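## Task

Get the beads out of the dispenser and into the green cup, then have that cup standing upright on the dispenser's tray. A few beads lying loose on the tray or table are acceptable. It only counts if the result holds without the robot supporting it. Open the gripper and pull the arms away at the end.

## Robot and tools

Robot: two arms, left_arm and right_arm, mounted on opposite sides of a table in a physics simulation. Each arm has six joints (waist, shoulder, elbow, wrist pitch, wrist yaw, wrist roll) and a two-finger gripper. The mount counts as part of its arm. Objects may occasionally get a brief tug while held, or a loose one may be nudged.

Frame: all reported positions share one world frame. Origin is the table centre, the table surface sits at z = +0.020 m, +z is up, and left_arm's base is on the +y side. The names left and right refer to the arms, not to image sides. On each gripper, +x points along the fingers and the fingers move apart along y. The reported end_effector_position is the point between the finger pads, about 3 to 4 cm back from the tips; it may be inaccurate, especially when the arm is stretched out.

execute_actions takes "actions", a list holding zero or one item, and an optional boolean "pictures" (images are included by default).
- Empty list: nothing is commanded; the current state comes back.
- Motion item: {"rows": [...], "steps": n}, n from 1 to 15 (default 15), each step 1/30 s. Each row is one step; if there are fewer rows than steps, the final row is held. Every row is a single list of exactly 14 numbers covering both arms, even if one arm stays still: left_arm's six joint angles then its opening, then right_arm's six joint angles then its opening. Joint values are absolute target angles in radians, in the same order as the Joint positions line. Ranges per arm: waist -3.054 to 3.054, shoulder 0.000 to 3.142, elbow 0.000 to 2.356, wrist pitch -1.571 to 1.571, wrist yaw -1.571 to 1.571, wrist roll -3.142 to 3.142. A target more than 0.010 rad beyond a range end (and beyond the current angle) gets the call rejected, and nothing is sent. Targets past a joint's actual end are clipped there, reported as "joint sent to its limit". Opening is an absolute gripper command from -1 to 1: +1 fully open, about -0.80 where empty fingers touch, lower values add nothing. Closing fully takes at least about 0.5 s.
- Wait item: {"steps": n} with no rows, n up to 300; it returns once that many steps have elapsed since the previous result, counting your reply time.

Motion limits: each step, a joint's target is capped near its measured angle (about 0.21 rad for waist, shoulder, elbow and wrist pitch, 0.267 for wrist yaw, 0.228 for wrist roll), and if the targets would move the gripper over 70 mm from where it is, they are pulled back. So large moves need several calls. Friction may leave a joint short of its target, or ignore a tiny change; check Joint positions after moving. Between calls the arms keep heading toward the last row sent until they settle or a step is HELD.

Result lines: the state line gives, per arm, gripper position (m), orientation quaternion wxyz and velocities (m/s, rad/s). Joint positions and Joint velocities list each arm's joints (rad, rad/s) then finger-pad gap (m; 0.088 open). grip_measured is the finger opening on the command scale. To hold something, command an opening well under grip_measured; the gap sets squeeze force (max about 34 N per pad; rapid closing can overshoot and spring open). Readings can be off by about 1 mm. "joint command not followed" means a clearance check altered or blocked joint targets; HELD marks steps where your row was partly or wholly not sent. Joint torque lines are noisy drive outputs with offsets, not pure contact loads.

Hazards: arms colliding or pressing each other can end the scene. If contact torque hits a joint's load limit (waist 17.4, shoulder 21.6, elbow 21.5, wrist pitch 5.67, wrist yaw 5.65, wrist roll 5.3 N m, held weight included), that arm freezes 10 s and the rest of the call is dropped. Sustained loads heat motors: MOTOR HOT appears from 50 °C; at 95 °C an OVER-TEMPERATURE FAULT holds the arm, and it may lose power and go limp. Knocking anything off the table fails the task; drops, slips, slams and hard shoves also count against you. Smooth, quick, low-effort motion is preferred.

zoom_image: {"camera": name, "region": [x0, y0, x1, y1]} in pixels of that camera's latest image, origin top-left, region at most 504 by 504. Cameras (all 504x504): cam_head_left, cam_head_right, cam_high, cam_low, cam_left_wrist, cam_right_wrist. Calibrations are supplied in OpenCV convention (K, distortion D, T_world_to_cam); fixed cameras may be off by a few degrees and millimetres, wrist camera poses follow their arm's joint readings.

show_instructions: no arguments; shows the scene's reference pages (here a dispenser manual image). Moves nothing.

finished_scene: {"scene": number of the current scene}. The goal must already hold and stay held, so release the cup and retract first. Replying without any tool call ends everything.

Each tool is called after "Call:" in YAML: its name, and indented under it one key for each argument.

## Session

Call:
execute_actions:
  actions: []

Scene clock: 0.00 s of 4050.00 s.
left_arm: end_effector_position=(+0.1188, +0.4307, +0.2883) grip_measured=+0.838 end_effector_quat_wxyz=(+0.696, +0.297, +0.625, -0.190) end_effector_velocity=(-0.000, +0.003, +0.003) end_effector_angular_velocity=(+0.017, -0.014, +0.006) | right_arm: end_effector_position=(-0.2201, -0.5907, +0.3554) grip_measured=+0.825 end_effector_quat_wxyz=(+0.424, -0.374, +0.646, -0.513) end_effector_velocity=(-0.002, +0.001, +0.002) end_effector_angular_velocity=(-0.004, +0.015, -0.011)
Joint positions: left_arm=[ 0.517  1.478  1.502 -1.518 -0.165  0.209  0.08 ] | right_arm=[ 1.138  1.031  0.66   0.053 -1.018 -1.961  0.079]
Joint velocities: left_arm=[-0.002 -0.007  0.002 -0.007 -0.022 -0.007  0.   ] | right_arm=[-0.002 -0.002 -0.002  0.022  0.007  0.007 -0.   ]
Joint torques (N m, as the arm reports them, + toward a larger angle): no reading
Heat: left arm: hottest shoulder 34 °C (+0.0 °C/min); right arm: hottest wrist pitch 28 °C (+0.0 °C/min).
camera_calibration (this result's frames):
cam_left_wrist: T_world_to_cam=[[-0.658036, -0.728798, -0.189324, 0.460699], [-0.740268, 0.580122, 0.339795, -0.236457], [-0.137811, 0.363747, -0.921247, 0.200977], [0, 0, 0, 1]] pos_world=[0.155812, 0.399825, 0.352718]
cam_right_wrist: T_world_to_cam=[[0.0394972, -0.14367, 0.988837, -0.420988], [-0.774204, 0.621226, 0.121183, 0.185658], [-0.631702, -0.770348, -0.0866933, -0.47835], [0, 0, 0, 1]] pos_world=[-0.14181, -0.544315, 0.352321]

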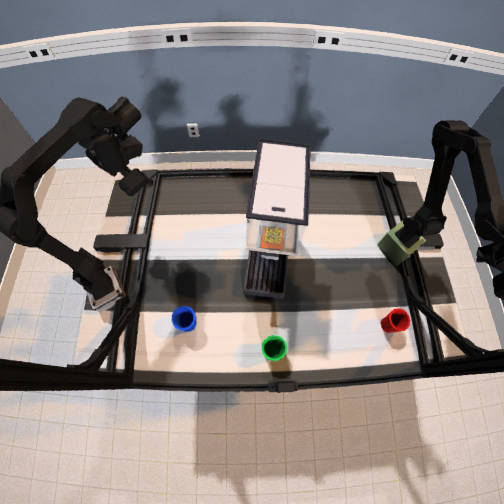

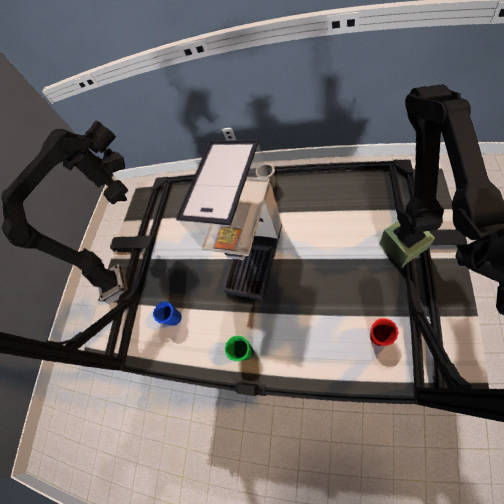

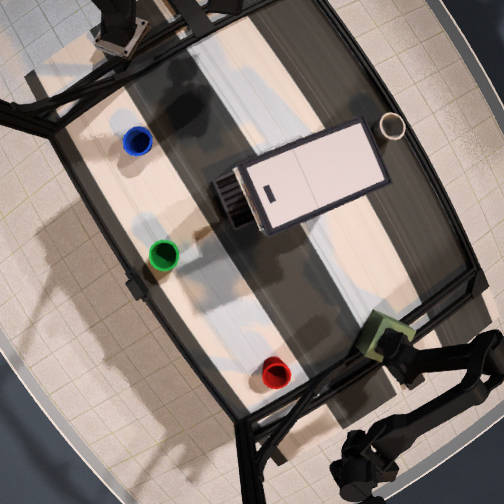

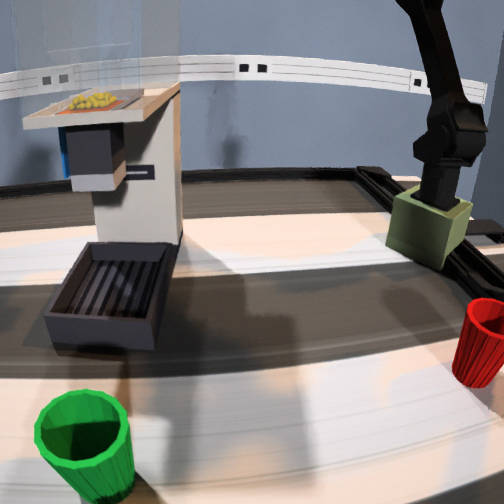

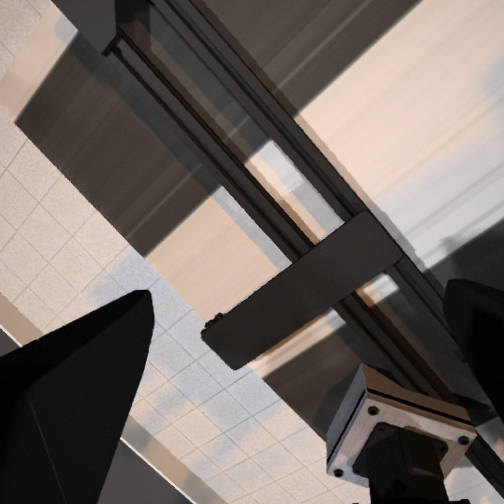

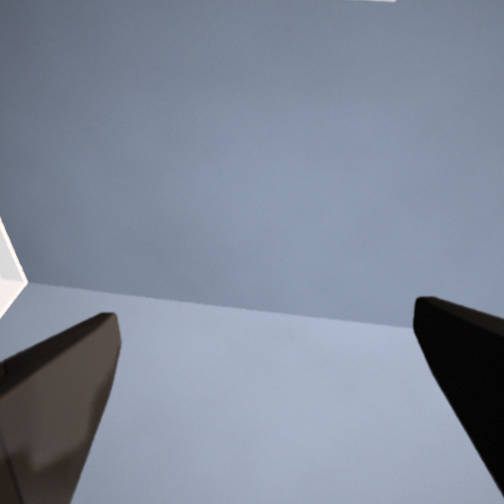

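Call:
zoom_image:
  camera: "cam_high"
  region: [110, 110, 310, 290]

Call:
zoom_image:
  camera: "cam_low"
  region: [10, 70, 220, 360]

Call:
zoom_image:
  camera: "cam_head_left"
  region: [210, 200, 340, 380]

Call:
zoom_image:
  camera: "cam_head_right"
  region: [170, 190, 310, 380]

Region (110, 110, 310, 290) of cam_high's 504x504 image, scaled by 2.520, with more detail than that image has; it fills the top 454 rows of this view, and the rest is white.

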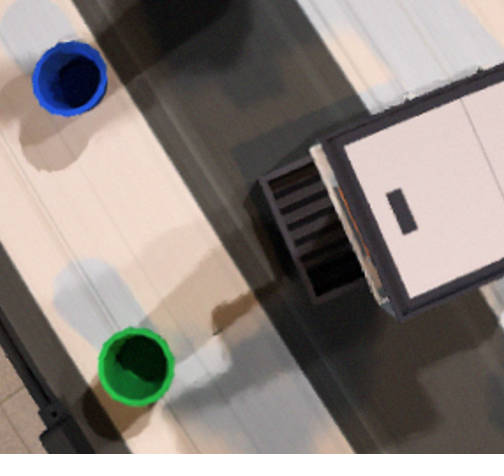

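Region (10, 70, 220, 360) of cam_low's 504x504 image, scaled by 1.738, with more detail than that image has; it fills the left 365 columns of this view, and the rest is white.

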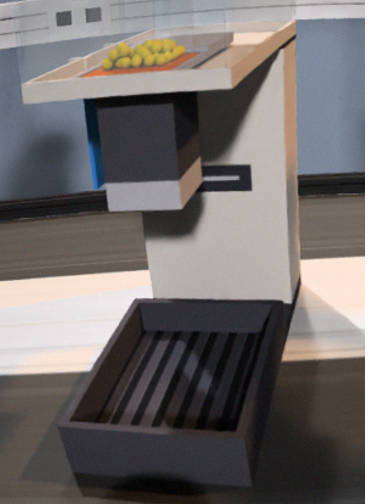

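Region (210, 200, 340, 380) of cam_head_left's 504x504 image, scaled by 2.800, with more detail than that image has.

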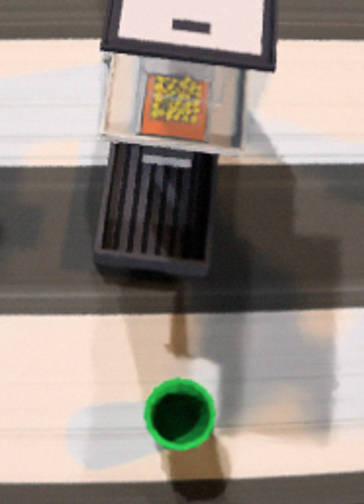

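Region (170, 190, 310, 380) of cam_head_right's 504x504 image, scaled by 2.653, with more detail than that image has; it fills the left 371 columns of this view, and the rest is white.

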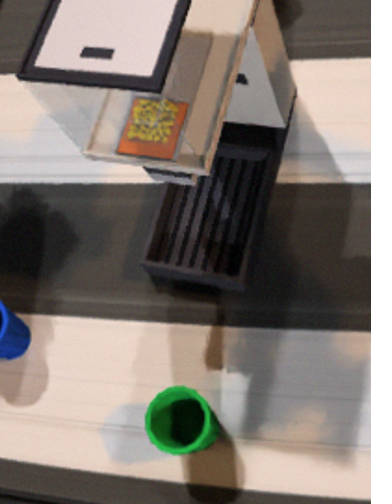

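Call:
execute_actions:
  actions:
    - {"rows": [[0.517,1.478,1.501,-1.516,-0.165,0.209,0.8,1.135,1.031,0.66,0.053,-1.018,-1.959,0.85],[0.516,1.479,1.499,-1.51,-0.163,0.209,0.76,1.126,1.031,0.66,0.053,-1.018,-1.951,0.9],[0.514,1.48,1.495,-1.501,-0.161,0.208,0.72,1.111,1.031,0.66,0.053,-1.018,-1.939,0.95],[0.512,1.481,1.491,-1.489,-0.158,0.207,0.68,1.09,1.031,0.66,0.053,-1.018,-1.924,1],[0.509,1.483,1.484,-1.472,-0.153,0.206,0.64,1.064,1.031,0.66,0.053,-1.018,-1.902,1],[0.505,1.486,1.476,-1.452,-0.148,0.205,0.6,1.033,1.031,0.66,0.053,-1.018,-1.877,1],[0.501,1.489,1.467,-1.428,-0.142,0.204,0.56,0.996,1.031,0.66,0.053,-1.018,-1.845,1],[0.496,1.492,1.457,-1.402,-0.136,0.202,0.52,0.955,1.031,0.66,0.053,-1.018,-1.812,1],[0.491,1.495,1.446,-1.373,-0.128,0.201,0.48,0.91,1.031,0.66,0.053,-1.018,-1.774,1],[0.484,1.499,1.433,-1.339,-0.12,0.199,0.44,0.861,1.031,0.66,0.053,-1.018,-1.731,1],[0.478,1.503,1.419,-1.304,-0.111,0.197,0.4,0.809,1.031,0.66,0.053,-1.016,-1.686,1],[0.471,1.507,1.404,-1.266,-0.101,0.195,0.36,0.756,1.031,0.66,0.053,-1.01,-1.637,1],[0.464,1.512,1.388,-1.224,-0.091,0.192,0.32,0.699,1.031,0.66,0.053,-1.0,-1.584,1],[0.456,1.517,1.371,-1.182,-0.08,0.19,0.28,0.642,1.031,0.66,0.053,-0.985,-1.529,1],[0.448,1.523,1.354,-1.136,-0.068,0.187,0.24,0.584,1.031,0.66,0.053,-0.967,-1.47,1]], "steps": 15}
  pictures: false

Call:
execute_actions:
  actions:
    - {"rows": [[0.439,1.528,1.335,-1.088,-0.056,0.185,0.2,0.526,1.034,0.66,0.055,-0.945,-1.409,1],[0.43,1.534,1.316,-1.039,-0.044,0.182,0.16,0.469,1.041,0.661,0.061,-0.921,-1.346,1],[0.421,1.539,1.297,-0.99,-0.031,0.179,0.12,0.412,1.054,0.662,0.07,-0.892,-1.283,1],[0.412,1.545,1.277,-0.939,-0.018,0.176,0.08,0.359,1.071,0.664,0.083,-0.861,-1.216,1],[0.402,1.552,1.257,-0.887,-0.005,0.173,0.04,0.307,1.094,0.667,0.1,-0.826,-1.149,1],[0.392,1.558,1.236,-0.833,0.009,0.17,0,0.258,1.12,0.67,0.12,-0.788,-1.081,1],[0.383,1.564,1.215,-0.779,0.022,0.167,-0.04,0.213,1.151,0.673,0.143,-0.749,-1.012,1],[0.373,1.57,1.195,-0.728,0.036,0.164,-0.08,0.172,1.186,0.677,0.169,-0.708,-0.945,1],[0.364,1.576,1.174,-0.674,0.049,0.161,-0.12,0.135,1.224,0.681,0.198,-0.665,-0.876,1],[0.354,1.582,1.153,-0.62,0.063,0.158,-0.16,0.104,1.266,0.685,0.229,-0.62,-0.808,1],[0.344,1.589,1.133,-0.568,0.076,0.155,-0.2,0.078,1.31,0.69,0.262,-0.575,-0.741,1],[0.335,1.595,1.113,-0.517,0.089,0.152,-0.24,0.057,1.355,0.695,0.296,-0.529,-0.674,1],[0.326,1.6,1.094,-0.468,0.102,0.149,-0.28,0.042,1.403,0.7,0.332,-0.485,-0.611,1],[0.317,1.606,1.075,-0.419,0.114,0.146,-0.32,0.033,1.452,0.705,0.369,-0.439,-0.548,1],[0.309,1.612,1.057,-0.371,0.126,0.144,-0.36,0.03,1.501,0.71,0.406,-0.394,-0.487,1]], "steps": 15}
  pictures: false

Call:
execute_actions:
  actions:
    - {"rows": [[0.3,1.617,1.039,-0.325,0.138,0.141,-0.4,0.03,1.549,0.715,0.442,-0.349,-0.428,1],[0.292,1.622,1.022,-0.283,0.149,0.139,-0.44,0.03,1.598,0.72,0.479,-0.306,-0.373,1],[0.285,1.627,1.006,-0.241,0.159,0.136,-0.48,0.03,1.646,0.726,0.515,-0.265,-0.32,1],[0.278,1.631,0.991,-0.203,0.169,0.134,-0.52,0.03,1.691,0.73,0.549,-0.226,-0.271,1],[0.272,1.635,0.977,-0.168,0.178,0.132,-0.56,0.03,1.735,0.735,0.582,-0.188,-0.226,1],[0.265,1.639,0.964,-0.134,0.186,0.13,-0.6,0.03,1.777,0.739,0.613,-0.153,-0.183,1],[0.26,1.642,0.953,-0.105,0.194,0.129,-0.64,0.03,1.815,0.744,0.642,-0.122,-0.145,1],[0.255,1.645,0.943,-0.079,0.2,0.127,-0.68,0.03,1.85,0.747,0.668,-0.093,-0.112,1],[0.251,1.648,0.934,-0.055,0.206,0.126,-0.72,0.03,1.881,0.751,0.691,-0.069,-0.08,1],[0.247,1.651,0.926,-0.035,0.211,0.125,-0.76,0.03,1.907,0.753,0.711,-0.047,-0.055,1],[0.244,1.653,0.919,-0.018,0.216,0.124,-0.8,0.03,1.93,0.756,0.728,-0.029,-0.033,1],[0.242,1.654,0.915,-0.006,0.219,0.123,-0.85,0.03,1.947,0.758,0.741,-0.014,-0.018,1],[0.24,1.655,0.911,0.003,0.221,0.122,-0.85,0.03,1.96,0.759,0.75,-0.004,-0.006,1],[0.239,1.656,0.909,0.009,0.223,0.122,-0.85,0.03,1.967,0.76,0.756,0.002,0.002,1],[0.239,1.656,0.908,0.011,0.223,0.122,-0.85,0.03,1.97,0.76,0.758,0.004,0.004,1]], "steps": 15}
  pictures: false

Call:
execute_actions:
  actions:
    - {"steps": 8}

Scene clock: 115.40 s of 4050.00 s.
left_arm: end_effector_position=(+0.1473, +0.3881, +0.2655) grip_measured=+0.345 end_effector_quat_wxyz=(+0.744, +0.272, +0.564, -0.232) end_effector_velocity=(+0.099, -0.190, -0.124) end_effector_angular_velocity=(-0.547, -0.324, -0.213) | right_arm: end_effector_position=(-0.2683, -0.4757, +0.3544) grip_measured=+0.987 end_effector_quat_wxyz=(-0.344, +0.170, -0.596, +0.705) end_effector_velocity=(-0.121, +0.527, -0.015) end_effector_angular_velocity=(-1.009, -1.117, -2.232)
Joint positions: left_arm=[ 0.471  1.493  1.405 -1.241 -0.1    0.198  0.056] | right_arm=[ 0.73   1.032  0.66   0.052 -1.001 -1.606  0.087]
Joint velocities: left_arm=[-0.222  0.149 -0.462  1.165  0.286 -0.081 -0.058] | right_arm=[-1.639 -0.002 -0.002 -0.007  0.344  1.575  0.001]
Joint torques (N m, as the arm reports them, + toward a larger angle): left_arm=[-0.44 -3.89  5.48  0.62  0.14 -0.17] | right_arm=[-0.55 -2.82  6.71  1.49 -0.07  0.18]
Heat: left arm: hottest shoulder 37 °C (+1.0 °C/min); right arm: hottest elbow 31 °C (+1.0 °C/min).
Steps of this call (steps 1 to 90: nothing new was sent; then 111.90 s passed at rest; steps 91 to 105: all 15 steps of this action). Readings (joint positions):
91: left_arm=[0.517 1.478 1.502 -1.518 -0.165 0.209] | right_arm=[1.138 1.032 0.660 0.053 -1.018 -1.961]
92: left_arm=[0.517 1.478 1.502 -1.518 -0.165 0.209] | right_arm=[1.137 1.032 0.660 0.053 -1.018 -1.960]
94: left_arm=[0.517 1.478 1.502 -1.511 -0.165 0.209] | right_arm=[1.126 1.032 0.660 0.053 -1.018 -1.949]
98: left_arm=[0.510 1.478 1.487 -1.455 -0.155 0.209] | right_arm=[1.041 1.032 0.660 0.053 -1.017 -1.878]
105: the state above

Scene clock: 115.90 s of 4050.00 s.
left_arm: end_effector_position=(+0.1778, +0.2736, +0.2031) grip_measured=-0.255 end_effector_quat_wxyz=(+0.806, +0.200, +0.417, -0.368) end_effector_velocity=(-0.009, -0.203, -0.094) end_effector_angular_velocity=(-0.710, -0.309, -0.417) | right_arm: end_effector_position=(-0.2627, -0.1717, +0.2896) grip_measured=+0.988 end_effector_quat_wxyz=(+0.122, -0.194, -0.242, +0.943) end_effector_velocity=(+0.088, +0.569, -0.274) end_effector_angular_velocity=(-1.468, +0.119, -2.608)
Joint positions: left_arm=[ 0.334  1.582  1.115 -0.501  0.089  0.156  0.027] | right_arm=[ 0.078  1.356  0.684  0.309 -0.526 -0.746  0.087]
Joint velocities: left_arm=[-0.271  0.173 -0.574  1.443  0.374 -0.081 -0.058] | right_arm=[-0.589  1.487  0.203  1.165  1.531  1.912  0.   ]
Joint torques (N m, as the arm reports them, + toward a larger angle): left_arm=[-0.28 -5.46  6.26  1.04  0.29 -0.18] | right_arm=[ 0.52 -3.07  7.71  1.65 -0.07  0.15]
Heat: left arm: hottest shoulder 37 °C (+1.0 °C/min); right arm: hottest elbow 31 °C (+1.0 °C/min).
Steps of this call (steps 1 to 15: all 15 steps of this action). Readings (joint positions):
1: left_arm=[0.464 1.498 1.389 -1.200 -0.090 0.196] | right_arm=[0.675 1.032 0.660 0.052 -0.987 -1.552]
2: left_arm=[0.456 1.504 1.372 -1.157 -0.079 0.193] | right_arm=[0.618 1.032 0.660 0.053 -0.970 -1.496]
4: left_arm=[0.438 1.515 1.335 -1.063 -0.055 0.188] | right_arm=[0.505 1.039 0.660 0.063 -0.928 -1.377]
8: left_arm=[0.401 1.540 1.256 -0.863 -0.004 0.176] | right_arm=[0.305 1.103 0.660 0.115 -0.811 -1.140]
15: the state above

Scene clock: 116.40 s of 4050.00 s.
left_arm: end_effector_position=(+0.1623, +0.2139, +0.1805) grip_measured=-0.794 end_effector_quat_wxyz=(+0.814, +0.152, +0.313, -0.464) end_effector_velocity=(-0.016, -0.025, -0.010) end_effector_angular_velocity=(-0.123, -0.054, -0.075) | right_arm: end_effector_position=(-0.2375, -0.0534, +0.1510) grip_measured=+0.988 end_effector_quat_wxyz=(+0.431, -0.210, +0.094, +0.873) end_effector_velocity=(+0.030, +0.037, -0.108) end_effector_angular_velocity=(-0.201, +0.093, -0.424)
Joint positions: left_arm=[ 0.245  1.638  0.926 -0.017  0.212  0.128  0.   ] | right_arm=[ 0.031  1.935  0.743  0.728 -0.026 -0.032  0.087]
Joint velocities: left_arm=[-0.051  0.027 -0.115  0.271  0.051 -0.022 -0.   ] | right_arm=[-0.007  0.383  0.027  0.256  0.286  0.359 -0.   ]
Joint torques (N m, as the arm reports them, + toward a larger angle): left_arm=[-0.18 -5.39  6.12  1.31  0.28 -0.19] | right_arm=[ 0.11 -7.75  6.86  2.13  0.07  0.08]
Heat: left arm: hottest shoulder 37 °C (+1.0 °C/min); right arm: hottest elbow 31 °C (+1.0 °C/min).
Steps of this call (steps 1 to 15: all 15 steps of this action). Readings (joint positions):
1: left_arm=[0.326 1.588 1.097 -0.453 0.101 0.153] | right_arm=[0.061 1.406 0.691 0.346 -0.475 -0.683]
2: left_arm=[0.317 1.594 1.078 -0.405 0.113 0.151] | right_arm=[0.048 1.457 0.697 0.383 -0.427 -0.621]
4: left_arm=[0.300 1.604 1.043 -0.315 0.136 0.146] | right_arm=[0.036 1.558 0.707 0.454 -0.338 -0.493]
8: left_arm=[0.272 1.622 0.983 -0.165 0.174 0.137] | right_arm=[0.032 1.741 0.724 0.587 -0.184 -0.248]
15: the state above

Scene clock: 116.67 s of 4050.00 s.
left_arm: end_effector_position=(+0.1618, +0.2116, +0.1808) grip_measured=-0.794 end_effector_quat_wxyz=(+0.815, +0.149, +0.307, -0.468) end_effector_velocity=(+0.001, +0.002, +0.001) end_effector_angular_velocity=(+0.002, -0.010, +0.019) | right_arm: end_effector_position=(-0.2361, -0.0487, +0.1478) grip_measured=+0.988 end_effector_quat_wxyz=(+0.445, -0.201, +0.103, +0.866) end_effector_velocity=(+0.003, +0.008, +0.009) end_effector_angular_velocity=(+0.031, +0.002, -0.024)
Joint positions: left_arm=[0.242 1.64  0.918 0.007 0.217 0.127 0.   ] | right_arm=[ 0.031  1.959  0.749  0.755 -0.001 -0.     0.087]
Joint velocities: left_arm=[-0.002 -0.007 -0.007  0.007 -0.022 -0.007 -0.   ] | right_arm=[-0.007 -0.007  0.012  0.007  0.022 -0.007 -0.   ]
Joint torques (N m, as the arm reports them, + toward a larger angle): left_arm=[-0.26 -5.44  5.91  1.27  0.32 -0.19] | right_arm=[ 0.01 -6.64  6.23  1.96  0.14  0.17]
Heat: left arm: hottest shoulder 37 °C (+1.0 °C/min); right arm: hottest elbow 31 °C (+1.0 °C/min).
Steps of this call (steps 1 to 8: the robot went on to your last target). Readings (joint positions):
1: left_arm=[0.243 1.639 0.923 -0.009 0.214 0.128] | right_arm=[0.031 1.946 0.743 0.736 -0.017 -0.021]
2: left_arm=[0.242 1.640 0.921 -0.004 0.215 0.128] | right_arm=[0.031 1.953 0.744 0.741 -0.012 -0.014]
4: left_arm=[0.242 1.640 0.919 0.003 0.216 0.127] | right_arm=[0.031 1.958 0.745 0.748 -0.006 -0.006]
8: the state above
camera_calibration (this result's frames):
cam_left_wrist: T_world_to_cam=[[-0.860879, -0.508651, 0.0126998, 0.258688], [-0.454876, 0.758204, -0.467134, 0.0210462], [0.227979, -0.407923, -0.884095, 0.284983], [0, 0, 0, 1]] pos_world=[0.167302, 0.231876, 0.258498]
cam_right_wrist: T_world_to_cam=[[0.842227, 0.539096, -0.00542381, 0.23248], [0.373392, -0.590546, -0.715426, 0.197388], [-0.388887, 0.600525, -0.698668, 0.125604], [0, 0, 0, 1]] pos_world=[-0.220658, -0.0841911, 0.230233]

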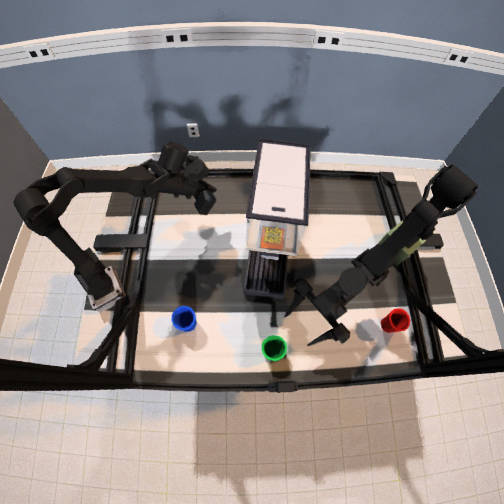

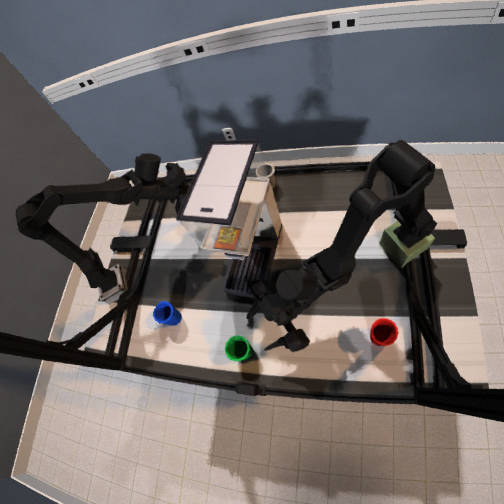

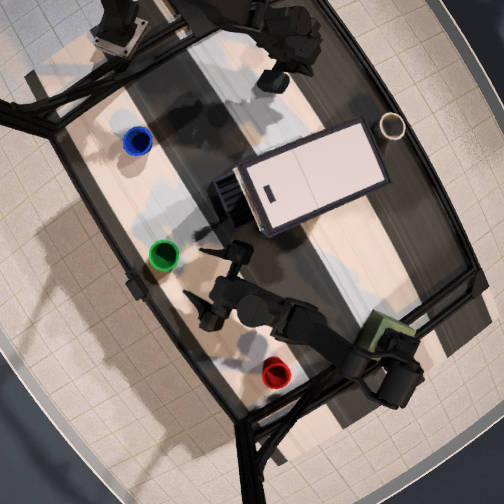

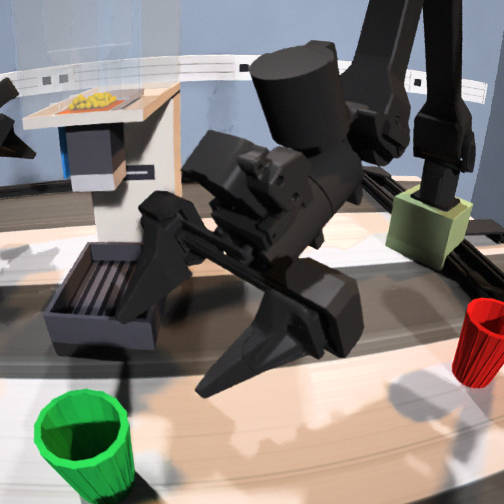

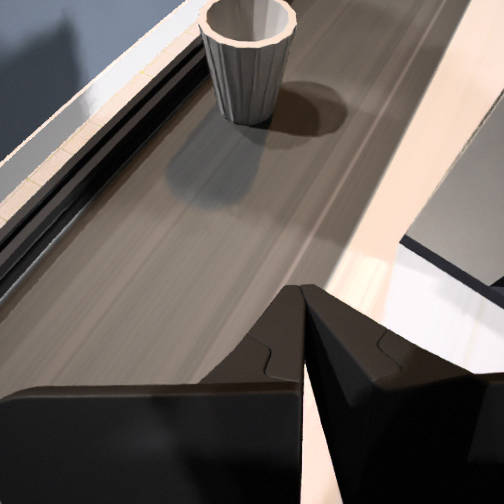

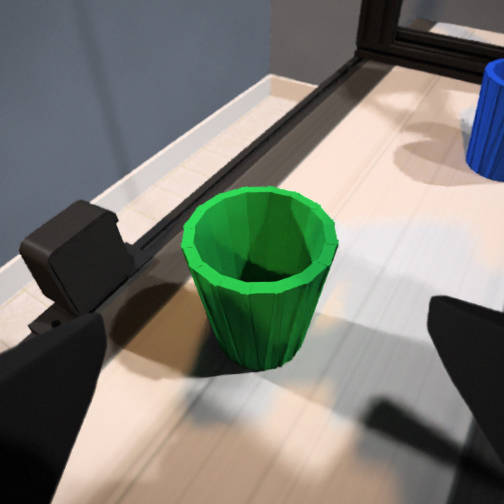

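Call:
execute_actions:
  actions: []

Scene clock: 140.37 s of 4050.00 s.
left_arm: end_effector_position=(+0.1618, +0.2116, +0.1806) grip_measured=-0.794 end_effector_quat_wxyz=(+0.815, +0.149, +0.307, -0.468) end_effector_velocity=(-0.001, +0.001, -0.002) end_effector_angular_velocity=(+0.013, +0.000, +0.014) | right_arm: end_effector_position=(-0.2361, -0.0484, +0.1478) grip_measured=+0.988 end_effector_quat_wxyz=(+0.446, -0.200, +0.104, +0.866) end_effector_velocity=(-0.001, -0.002, -0.001) end_effector_angular_velocity=(-0.004, -0.007, +0.012)
Joint positions: left_arm=[0.242 1.641 0.917 0.008 0.218 0.127 0.   ] | right_arm=[0.031 1.96  0.749 0.755 0.    0.002 0.087]
Joint velocities: left_arm=[-0.007 -0.002 -0.002 -0.007 -0.022 -0.007 -0.   ] | right_arm=[ 0.002 -0.002 -0.002 -0.007 -0.007 -0.007 -0.   ]
Joint torques (N m, as the arm reports them, + toward a larger angle): left_arm=[-0.35 -5.49  5.93  1.27  0.31 -0.19] | right_arm=[ 0.02 -6.67  6.12  1.97  0.13  0.13]
Heat: left arm: hottest shoulder 37 °C (+1.0 °C/min); right arm: hottest wrist pitch 32 °C (+1.0 °C/min).
Steps of this call (steps 1 to 30: the robot went on to your last target; steps 31 to 90: nothing new was sent; then 20.70 s passed at rest). Readings (joint positions):
1: left_arm=[0.242 1.640 0.918 0.008 0.217 0.127] | right_arm=[0.031 1.959 0.749 0.755 -0.001 0.001]
2: left_arm=[0.242 1.640 0.918 0.008 0.217 0.127] | right_arm=[0.031 1.959 0.749 0.755 -0.001 0.001]
4: left_arm=[0.242 1.640 0.918 0.008 0.217 0.127] | right_arm=[0.031 1.959 0.749 0.755 -0.000 0.001]
8: left_arm=[0.242 1.640 0.918 0.008 0.218 0.127] | right_arm=[0.031 1.959 0.749 0.755 0.000 0.002]
90: the state above
All arms were judged still, so your last target was given up. Only a new action makes them travel on or press farther. Fingers that are still opening or closing keep moving.
camera_calibration (this result's frames):
cam_left_wrist: T_world_to_cam=[[-0.860896, -0.508609, 0.0132346, 0.258523], [-0.455045, 0.758074, -0.46718, 0.0209659], [0.227579, -0.408216, -0.884063, 0.284891], [0, 0, 0, 1]] pos_world=[0.167267, 0.23189, 0.258235]
cam_right_wrist: T_world_to_cam=[[0.843224, 0.537521, -0.00665122, 0.232655], [0.371426, -0.591522, -0.715642, 0.196975], [-0.388607, 0.600976, -0.698435, 0.12551], [0, 0, 0, 1]] pos_world=[-0.220568, -0.0839706, 0.230172]

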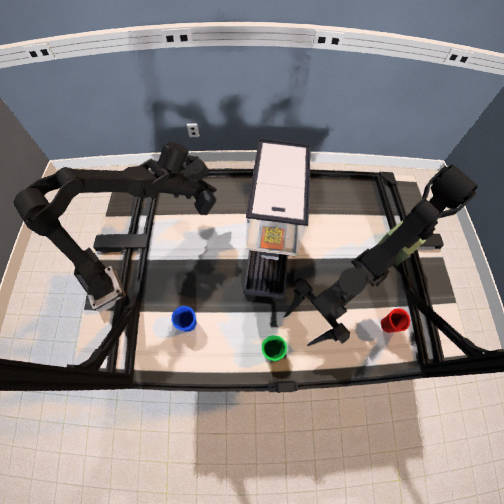

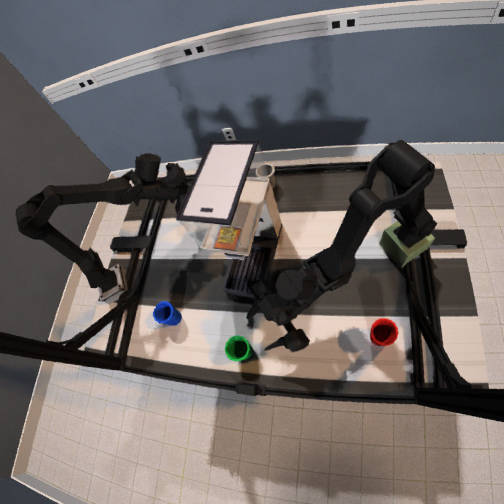

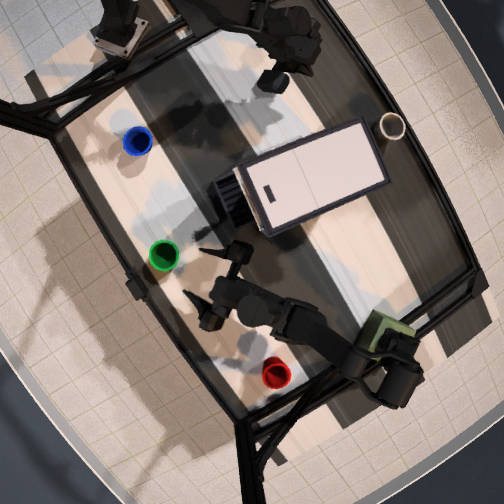

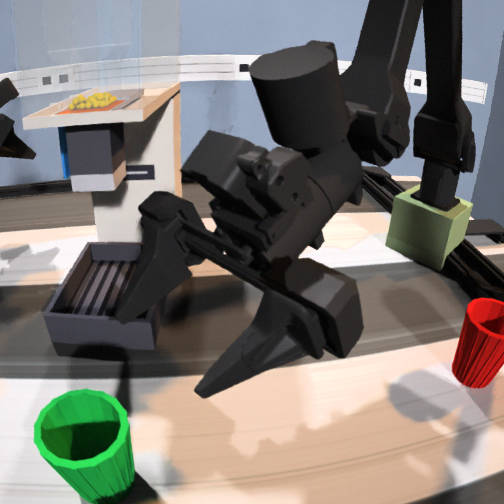

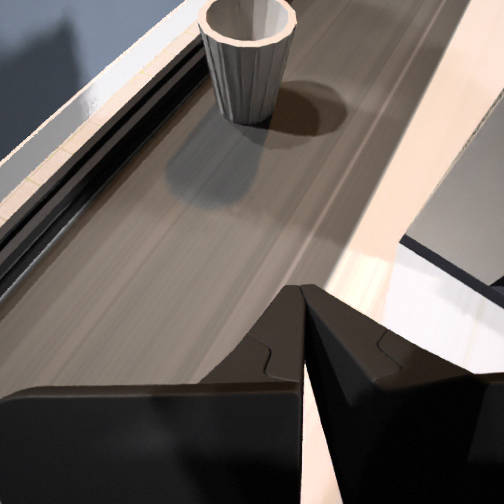

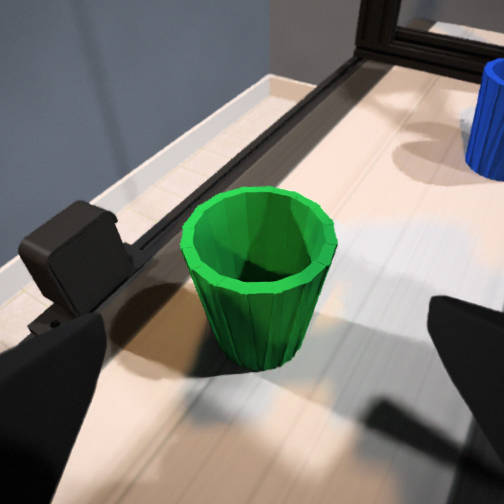

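Call:
execute_actions:
  actions:
    - {"rows":[[0.238,1.657,0.905,0.019,0.225,0.122,-0.85,0.03,1.973,0.762,0.76,0.003,0.003,1],[0.236,1.658,0.901,0.028,0.227,0.121,-0.85,0.03,1.977,0.765,0.762,0.003,0.003,1],[0.233,1.66,0.896,0.042,0.231,0.12,-0.85,0.03,1.983,0.769,0.765,0.003,0.003,1],[0.23,1.662,0.889,0.059,0.235,0.119,-0.85,0.03,1.99,0.774,0.769,0.003,0.003,1],[0.226,1.664,0.881,0.079,0.241,0.118,-0.85,0.029,1.998,0.78,0.774,0.003,0.003,1],[0.222,1.667,0.872,0.103,0.247,0.116,-0.85,0.029,2.008,0.787,0.78,0.003,0.003,1],[0.217,1.67,0.861,0.131,0.254,0.115,-0.85,0.028,2.019,0.795,0.787,0.003,0.003,1],[0.211,1.674,0.85,0.161,0.262,0.113,-0.85,0.027,2.032,0.804,0.794,0.003,0.003,1],[0.205,1.678,0.837,0.195,0.27,0.111,-0.85,0.026,2.046,0.814,0.802,0.003,0.003,1],[0.199,1.682,0.822,0.231,0.279,0.109,-0.85,0.025,2.061,0.825,0.811,0.003,0.003,1],[0.191,1.687,0.807,0.269,0.289,0.106,-0.85,0.024,2.077,0.836,0.82,0.003,0.003,1],[0.184,1.691,0.791,0.31,0.3,0.104,-0.85,0.023,2.093,0.848,0.83,0.003,0.003,1],[0.176,1.696,0.775,0.353,0.311,0.101,-0.85,0.022,2.111,0.861,0.84,0.003,0.003,1],[0.168,1.702,0.757,0.398,0.322,0.099,-0.85,0.022,2.13,0.874,0.851,0.003,0.003,1],[0.159,1.707,0.739,0.444,0.334,0.096,-0.85,0.022,2.149,0.888,0.862,0.003,0.003,1]],"steps":15}
  pictures: false

Call:
execute_actions:
  actions:
    - {"rows":[[0.15,1.713,0.721,0.492,0.346,0.093,-0.85,0.022,2.168,0.902,0.873,0.003,0.003,1],[0.142,1.718,0.702,0.54,0.359,0.09,-0.85,0.022,2.188,0.916,0.885,0.003,0.003,1],[0.133,1.724,0.683,0.589,0.371,0.087,-0.85,0.022,2.208,0.93,0.897,0.003,0.003,1],[0.124,1.73,0.664,0.638,0.384,0.084,-0.85,0.022,2.229,0.945,0.909,0.003,0.003,1],[0.114,1.736,0.645,0.687,0.397,0.081,-0.85,0.022,2.249,0.96,0.92,0.003,0.003,1],[0.105,1.742,0.626,0.736,0.409,0.078,-0.85,0.022,2.269,0.974,0.932,0.003,0.003,1],[0.097,1.747,0.607,0.784,0.422,0.075,-0.85,0.022,2.289,0.988,0.944,0.003,0.003,1],[0.088,1.753,0.589,0.832,0.434,0.072,-0.85,0.022,2.308,1.002,0.955,0.003,0.003,1],[0.079,1.758,0.571,0.878,0.446,0.069,-0.85,0.022,2.327,1.016,0.966,0.003,0.003,1],[0.071,1.764,0.553,0.923,0.457,0.067,-0.85,0.022,2.346,1.029,0.977,0.003,0.003,1],[0.063,1.769,0.537,0.966,0.468,0.064,-0.85,0.022,2.364,1.042,0.987,0.003,0.003,1],[0.056,1.773,0.521,1.007,0.479,0.062,-0.85,0.022,2.38,1.054,0.997,0.003,0.003,1],[0.048,1.778,0.506,1.045,0.489,0.059,-0.85,0.022,2.396,1.065,1.006,0.003,0.003,1],[0.042,1.782,0.491,1.081,0.498,0.057,-0.85,0.022,2.411,1.076,1.015,0.003,0.003,1],[0.036,1.786,0.478,1.115,0.506,0.055,-0.85,0.022,2.425,1.086,1.023,0.003,0.003,1]],"steps":15}
  pictures: false

Call:
execute_actions:
  actions:
    - {"rows":[[0.03,1.79,0.467,1.145,0.514,0.053,-0.85,0.022,2.438,1.095,1.03,0.003,0.003,1],[0.025,1.793,0.456,1.173,0.521,0.052,-0.85,0.022,2.449,1.103,1.037,0.003,0.003,1],[0.021,1.796,0.447,1.197,0.527,0.05,-0.85,0.022,2.459,1.11,1.043,0.003,0.003,1],[0.017,1.798,0.439,1.217,0.533,0.049,-0.85,0.022,2.467,1.116,1.048,0.003,0.003,1],[0.014,1.8,0.432,1.234,0.537,0.048,-0.85,0.022,2.474,1.121,1.052,0.003,0.003,1],[0.011,1.802,0.427,1.248,0.541,0.047,-0.85,0.022,2.48,1.125,1.055,0.003,0.003,1],[0.009,1.803,0.423,1.257,0.543,0.046,-0.85,0.022,2.484,1.128,1.057,0.003,0.003,1],[0.008,1.804,0.42,1.265,0.545,0.046,-0.85,0.022,2.487,1.13,1.059,0.003,0.003,1]],"steps":14}

Scene clock: 202.27 s of 4050.00 s.
left_arm: end_effector_position=(+0.1372, +0.1835, +0.1746) grip_measured=-0.794 end_effector_quat_wxyz=(+0.805, +0.116, +0.235, -0.532) end_effector_velocity=(-0.120, -0.086, -0.022) end_effector_angular_velocity=(-0.563, -0.190, -0.450) | right_arm: end_effector_position=(-0.2499, -0.0246, +0.1360) grip_measured=+0.988 end_effector_quat_wxyz=(+0.450, -0.182, +0.095, +0.869) end_effector_velocity=(-0.047, +0.094, -0.055) end_effector_angular_velocity=(+0.139, +0.095, -0.050)
Joint positions: left_arm=[0.183 1.678 0.791 0.335 0.301 0.107 0.   ] | right_arm=[0.026 2.091 0.845 0.834 0.    0.002 0.087]
Joint velocities: left_arm=[-0.242  0.149 -0.486  1.209  0.3   -0.095  0.   ] | right_arm=[-0.027  0.525  0.379  0.315  0.022  0.007  0.   ]
Joint torques (N m, as the arm reports them, + toward a larger angle): left_arm=[-0.35 -5.35  5.53  1.35  0.3  -0.18] | right_arm=[-0.01 -7.07  6.21  1.96  0.06  0.09]
Heat: left arm: hottest shoulder 37 °C (+0.0 °C/min); right arm: hottest wrist pitch 33 °C (+1.0 °C/min).
Steps of this call (steps 1 to 90: nothing new was sent; then 58.40 s passed at rest; steps 91 to 105: all 15 steps of this action). Readings (joint positions):
91: left_arm=[0.242 1.641 0.917 0.010 0.218 0.127] | right_arm=[0.031 1.960 0.750 0.756 0.000 0.002]
92: left_arm=[0.242 1.641 0.915 0.013 0.219 0.127] | right_arm=[0.031 1.961 0.750 0.756 0.000 0.002]
94: left_arm=[0.240 1.642 0.910 0.030 0.222 0.126] | right_arm=[0.031 1.967 0.754 0.760 0.000 0.002]
98: left_arm=[0.227 1.648 0.884 0.100 0.241 0.122] | right_arm=[0.031 1.994 0.774 0.777 0.000 0.002]
105: the state above

Scene clock: 202.77 s of 4050.00 s.
left_arm: end_effector_position=(+0.0556, +0.1616, +0.1785) grip_measured=-0.794 end_effector_quat_wxyz=(+0.745, +0.051, +0.086, -0.659) end_effector_velocity=(-0.160, +0.013, +0.025) end_effector_angular_velocity=(-0.501, -0.185, -0.475) | right_arm: end_effector_position=(-0.2767, +0.0148, +0.0972) grip_measured=+0.988 end_effector_quat_wxyz=(+0.454, -0.145, +0.076, +0.875) end_effector_velocity=(-0.036, +0.055, -0.075) end_effector_angular_velocity=(+0.111, +0.084, -0.012)
Joint positions: left_arm=[0.055 1.76  0.524 1.014 0.477 0.066 0.   ] | right_arm=[0.024 2.373 1.046 0.997 0.    0.002 0.087]
Joint velocities: left_arm=[-0.212  0.129 -0.466  1.15   0.286 -0.081 -0.   ] | right_arm=[-0.002  0.466  0.335  0.271  0.007  0.007  0.   ]
Joint torques (N m, as the arm reports them, + toward a larger angle): left_arm=[-0.19 -4.75  4.37  1.49  0.21 -0.16] | right_arm=[-0.16 -8.74  5.73  2.04  0.06  0.07]
Heat: left arm: hottest wrist pitch 38 °C (+1.0 °C/min); right arm: hottest wrist pitch 33 °C (+1.0 °C/min).
Steps of this call (steps 1 to 15: all 15 steps of this action). Readings (joint positions):
1: left_arm=[0.175 1.683 0.774 0.378 0.312 0.105] | right_arm=[0.025 2.109 0.857 0.845 0.000 0.002]
2: left_arm=[0.167 1.689 0.757 0.422 0.323 0.102] | right_arm=[0.024 2.128 0.871 0.855 0.000 0.002]
4: left_arm=[0.150 1.700 0.720 0.515 0.347 0.096] | right_arm=[0.024 2.166 0.898 0.877 0.000 0.002]
8: left_arm=[0.113 1.723 0.645 0.707 0.397 0.085] | right_arm=[0.024 2.245 0.955 0.923 0.000 0.002]
15: the state above

Scene clock: 203.23 s of 4050.00 s.
left_arm: end_effector_position=(+0.0212, +0.1675, +0.1854) grip_measured=-0.794 end_effector_quat_wxyz=(+0.713, +0.030, +0.032, -0.699) end_effector_velocity=(-0.003, +0.001, +0.007) end_effector_angular_velocity=(-0.036, +0.000, -0.008) | right_arm: end_effector_position=(-0.2842, +0.0253, +0.0798) grip_measured=+0.988 end_effector_quat_wxyz=(+0.456, -0.133, +0.070, +0.878) end_effector_velocity=(-0.005, +0.002, +0.007) end_effector_angular_velocity=(+0.037, +0.003, +0.016)
Joint positions: left_arm=[0.011 1.789 0.428 1.259 0.539 0.051 0.   ] | right_arm=[0.024 2.474 1.118 1.055 0.    0.002 0.087]
Joint velocities: left_arm=[-0.002 -0.002 -0.012  0.051  0.007 -0.022  0.   ] | right_arm=[ 0.002  0.002  0.012  0.022 -0.007 -0.022  0.   ]
Joint torques (N m, as the arm reports them, + toward a larger angle): left_arm=[-0.25 -4.38  3.74  1.42  0.27 -0.18] | right_arm=[-0.18 -9.04  5.32  2.09  0.06  0.06]
Heat: left arm: hottest wrist pitch 38 °C (+1.0 °C/min); right arm: hottest wrist pitch 33 °C (+1.0 °C/min).
Steps of this call (steps 1 to 14: all 14 steps of this action). Readings (joint positions):
1: left_arm=[0.049 1.764 0.509 1.051 0.486 0.064] | right_arm=[0.024 2.388 1.057 1.005 0.000 0.002]
2: left_arm=[0.042 1.768 0.495 1.086 0.495 0.062] | right_arm=[0.024 2.402 1.067 1.013 0.000 0.002]
4: left_arm=[0.031 1.776 0.472 1.146 0.510 0.058] | right_arm=[0.024 2.428 1.085 1.028 0.000 0.002]
8: left_arm=[0.016 1.786 0.440 1.226 0.531 0.053] | right_arm=[0.024 2.461 1.109 1.047 0.000 0.002]
14: the state above
camera_calibration (this result's frames):
cam_left_wrist: T_world_to_cam=[[-0.999103, -0.0295341, -0.0303451, 0.0457872], [0.0133487, 0.460409, -0.887607, 0.110579], [0.0401858, -0.887215, -0.459602, 0.308642], [0, 0, 0, 1]] pos_world=[0.0318671, 0.224273, 0.241392]
cam_right_wrist: T_world_to_cam=[[0.845944, 0.533069, -0.014689, 0.234623], [0.29918, -0.49722, -0.81441, 0.194774], [-0.44144, 0.684551, -0.580104, -0.0115583], [0, 0, 0, 1]] pos_world=[-0.261852, -0.0203123, 0.155367]

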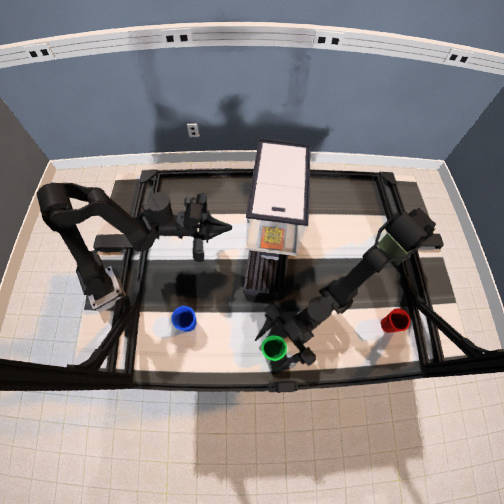

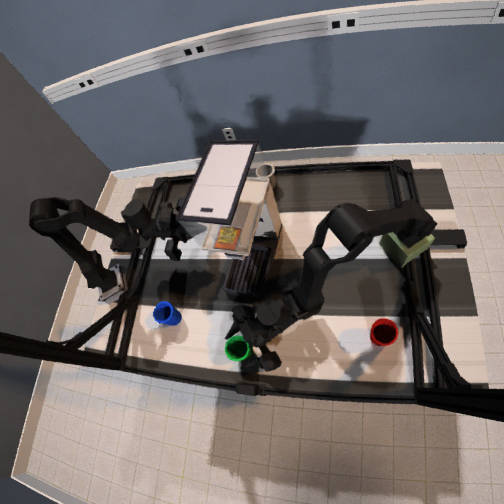

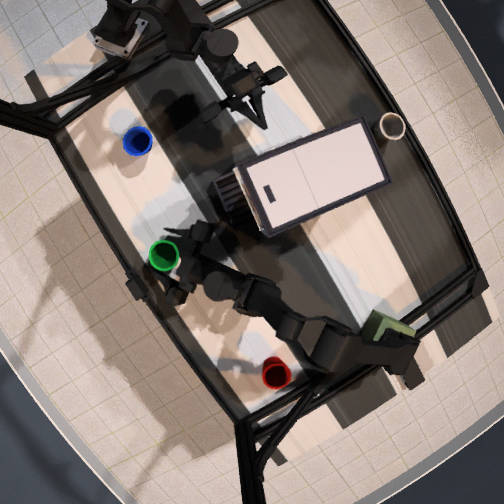

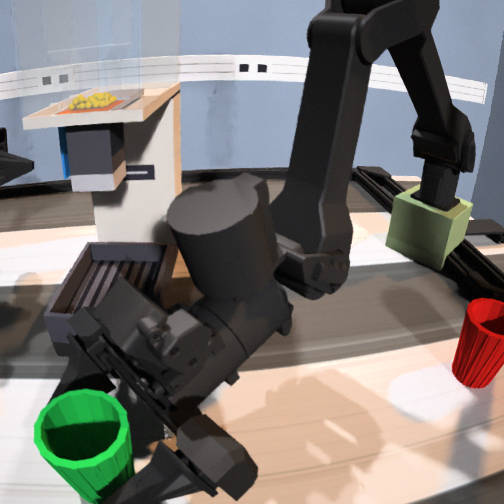

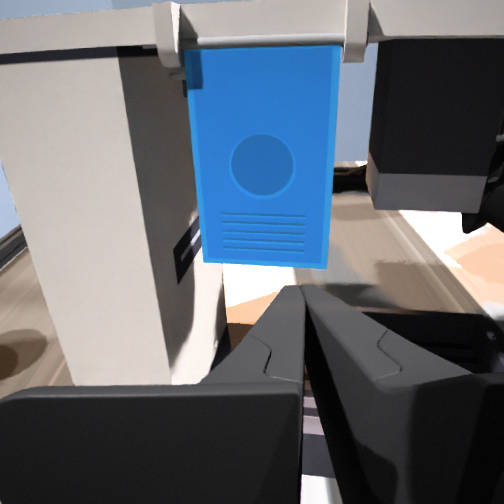

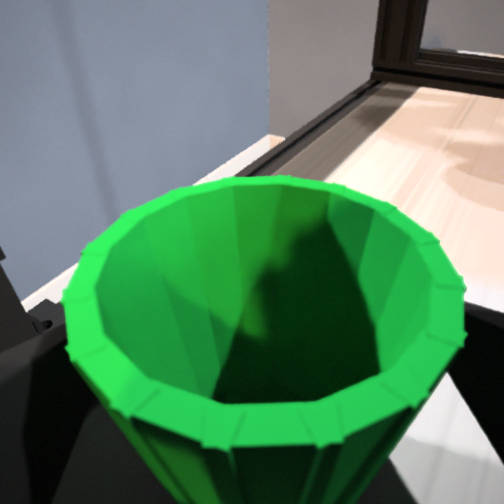

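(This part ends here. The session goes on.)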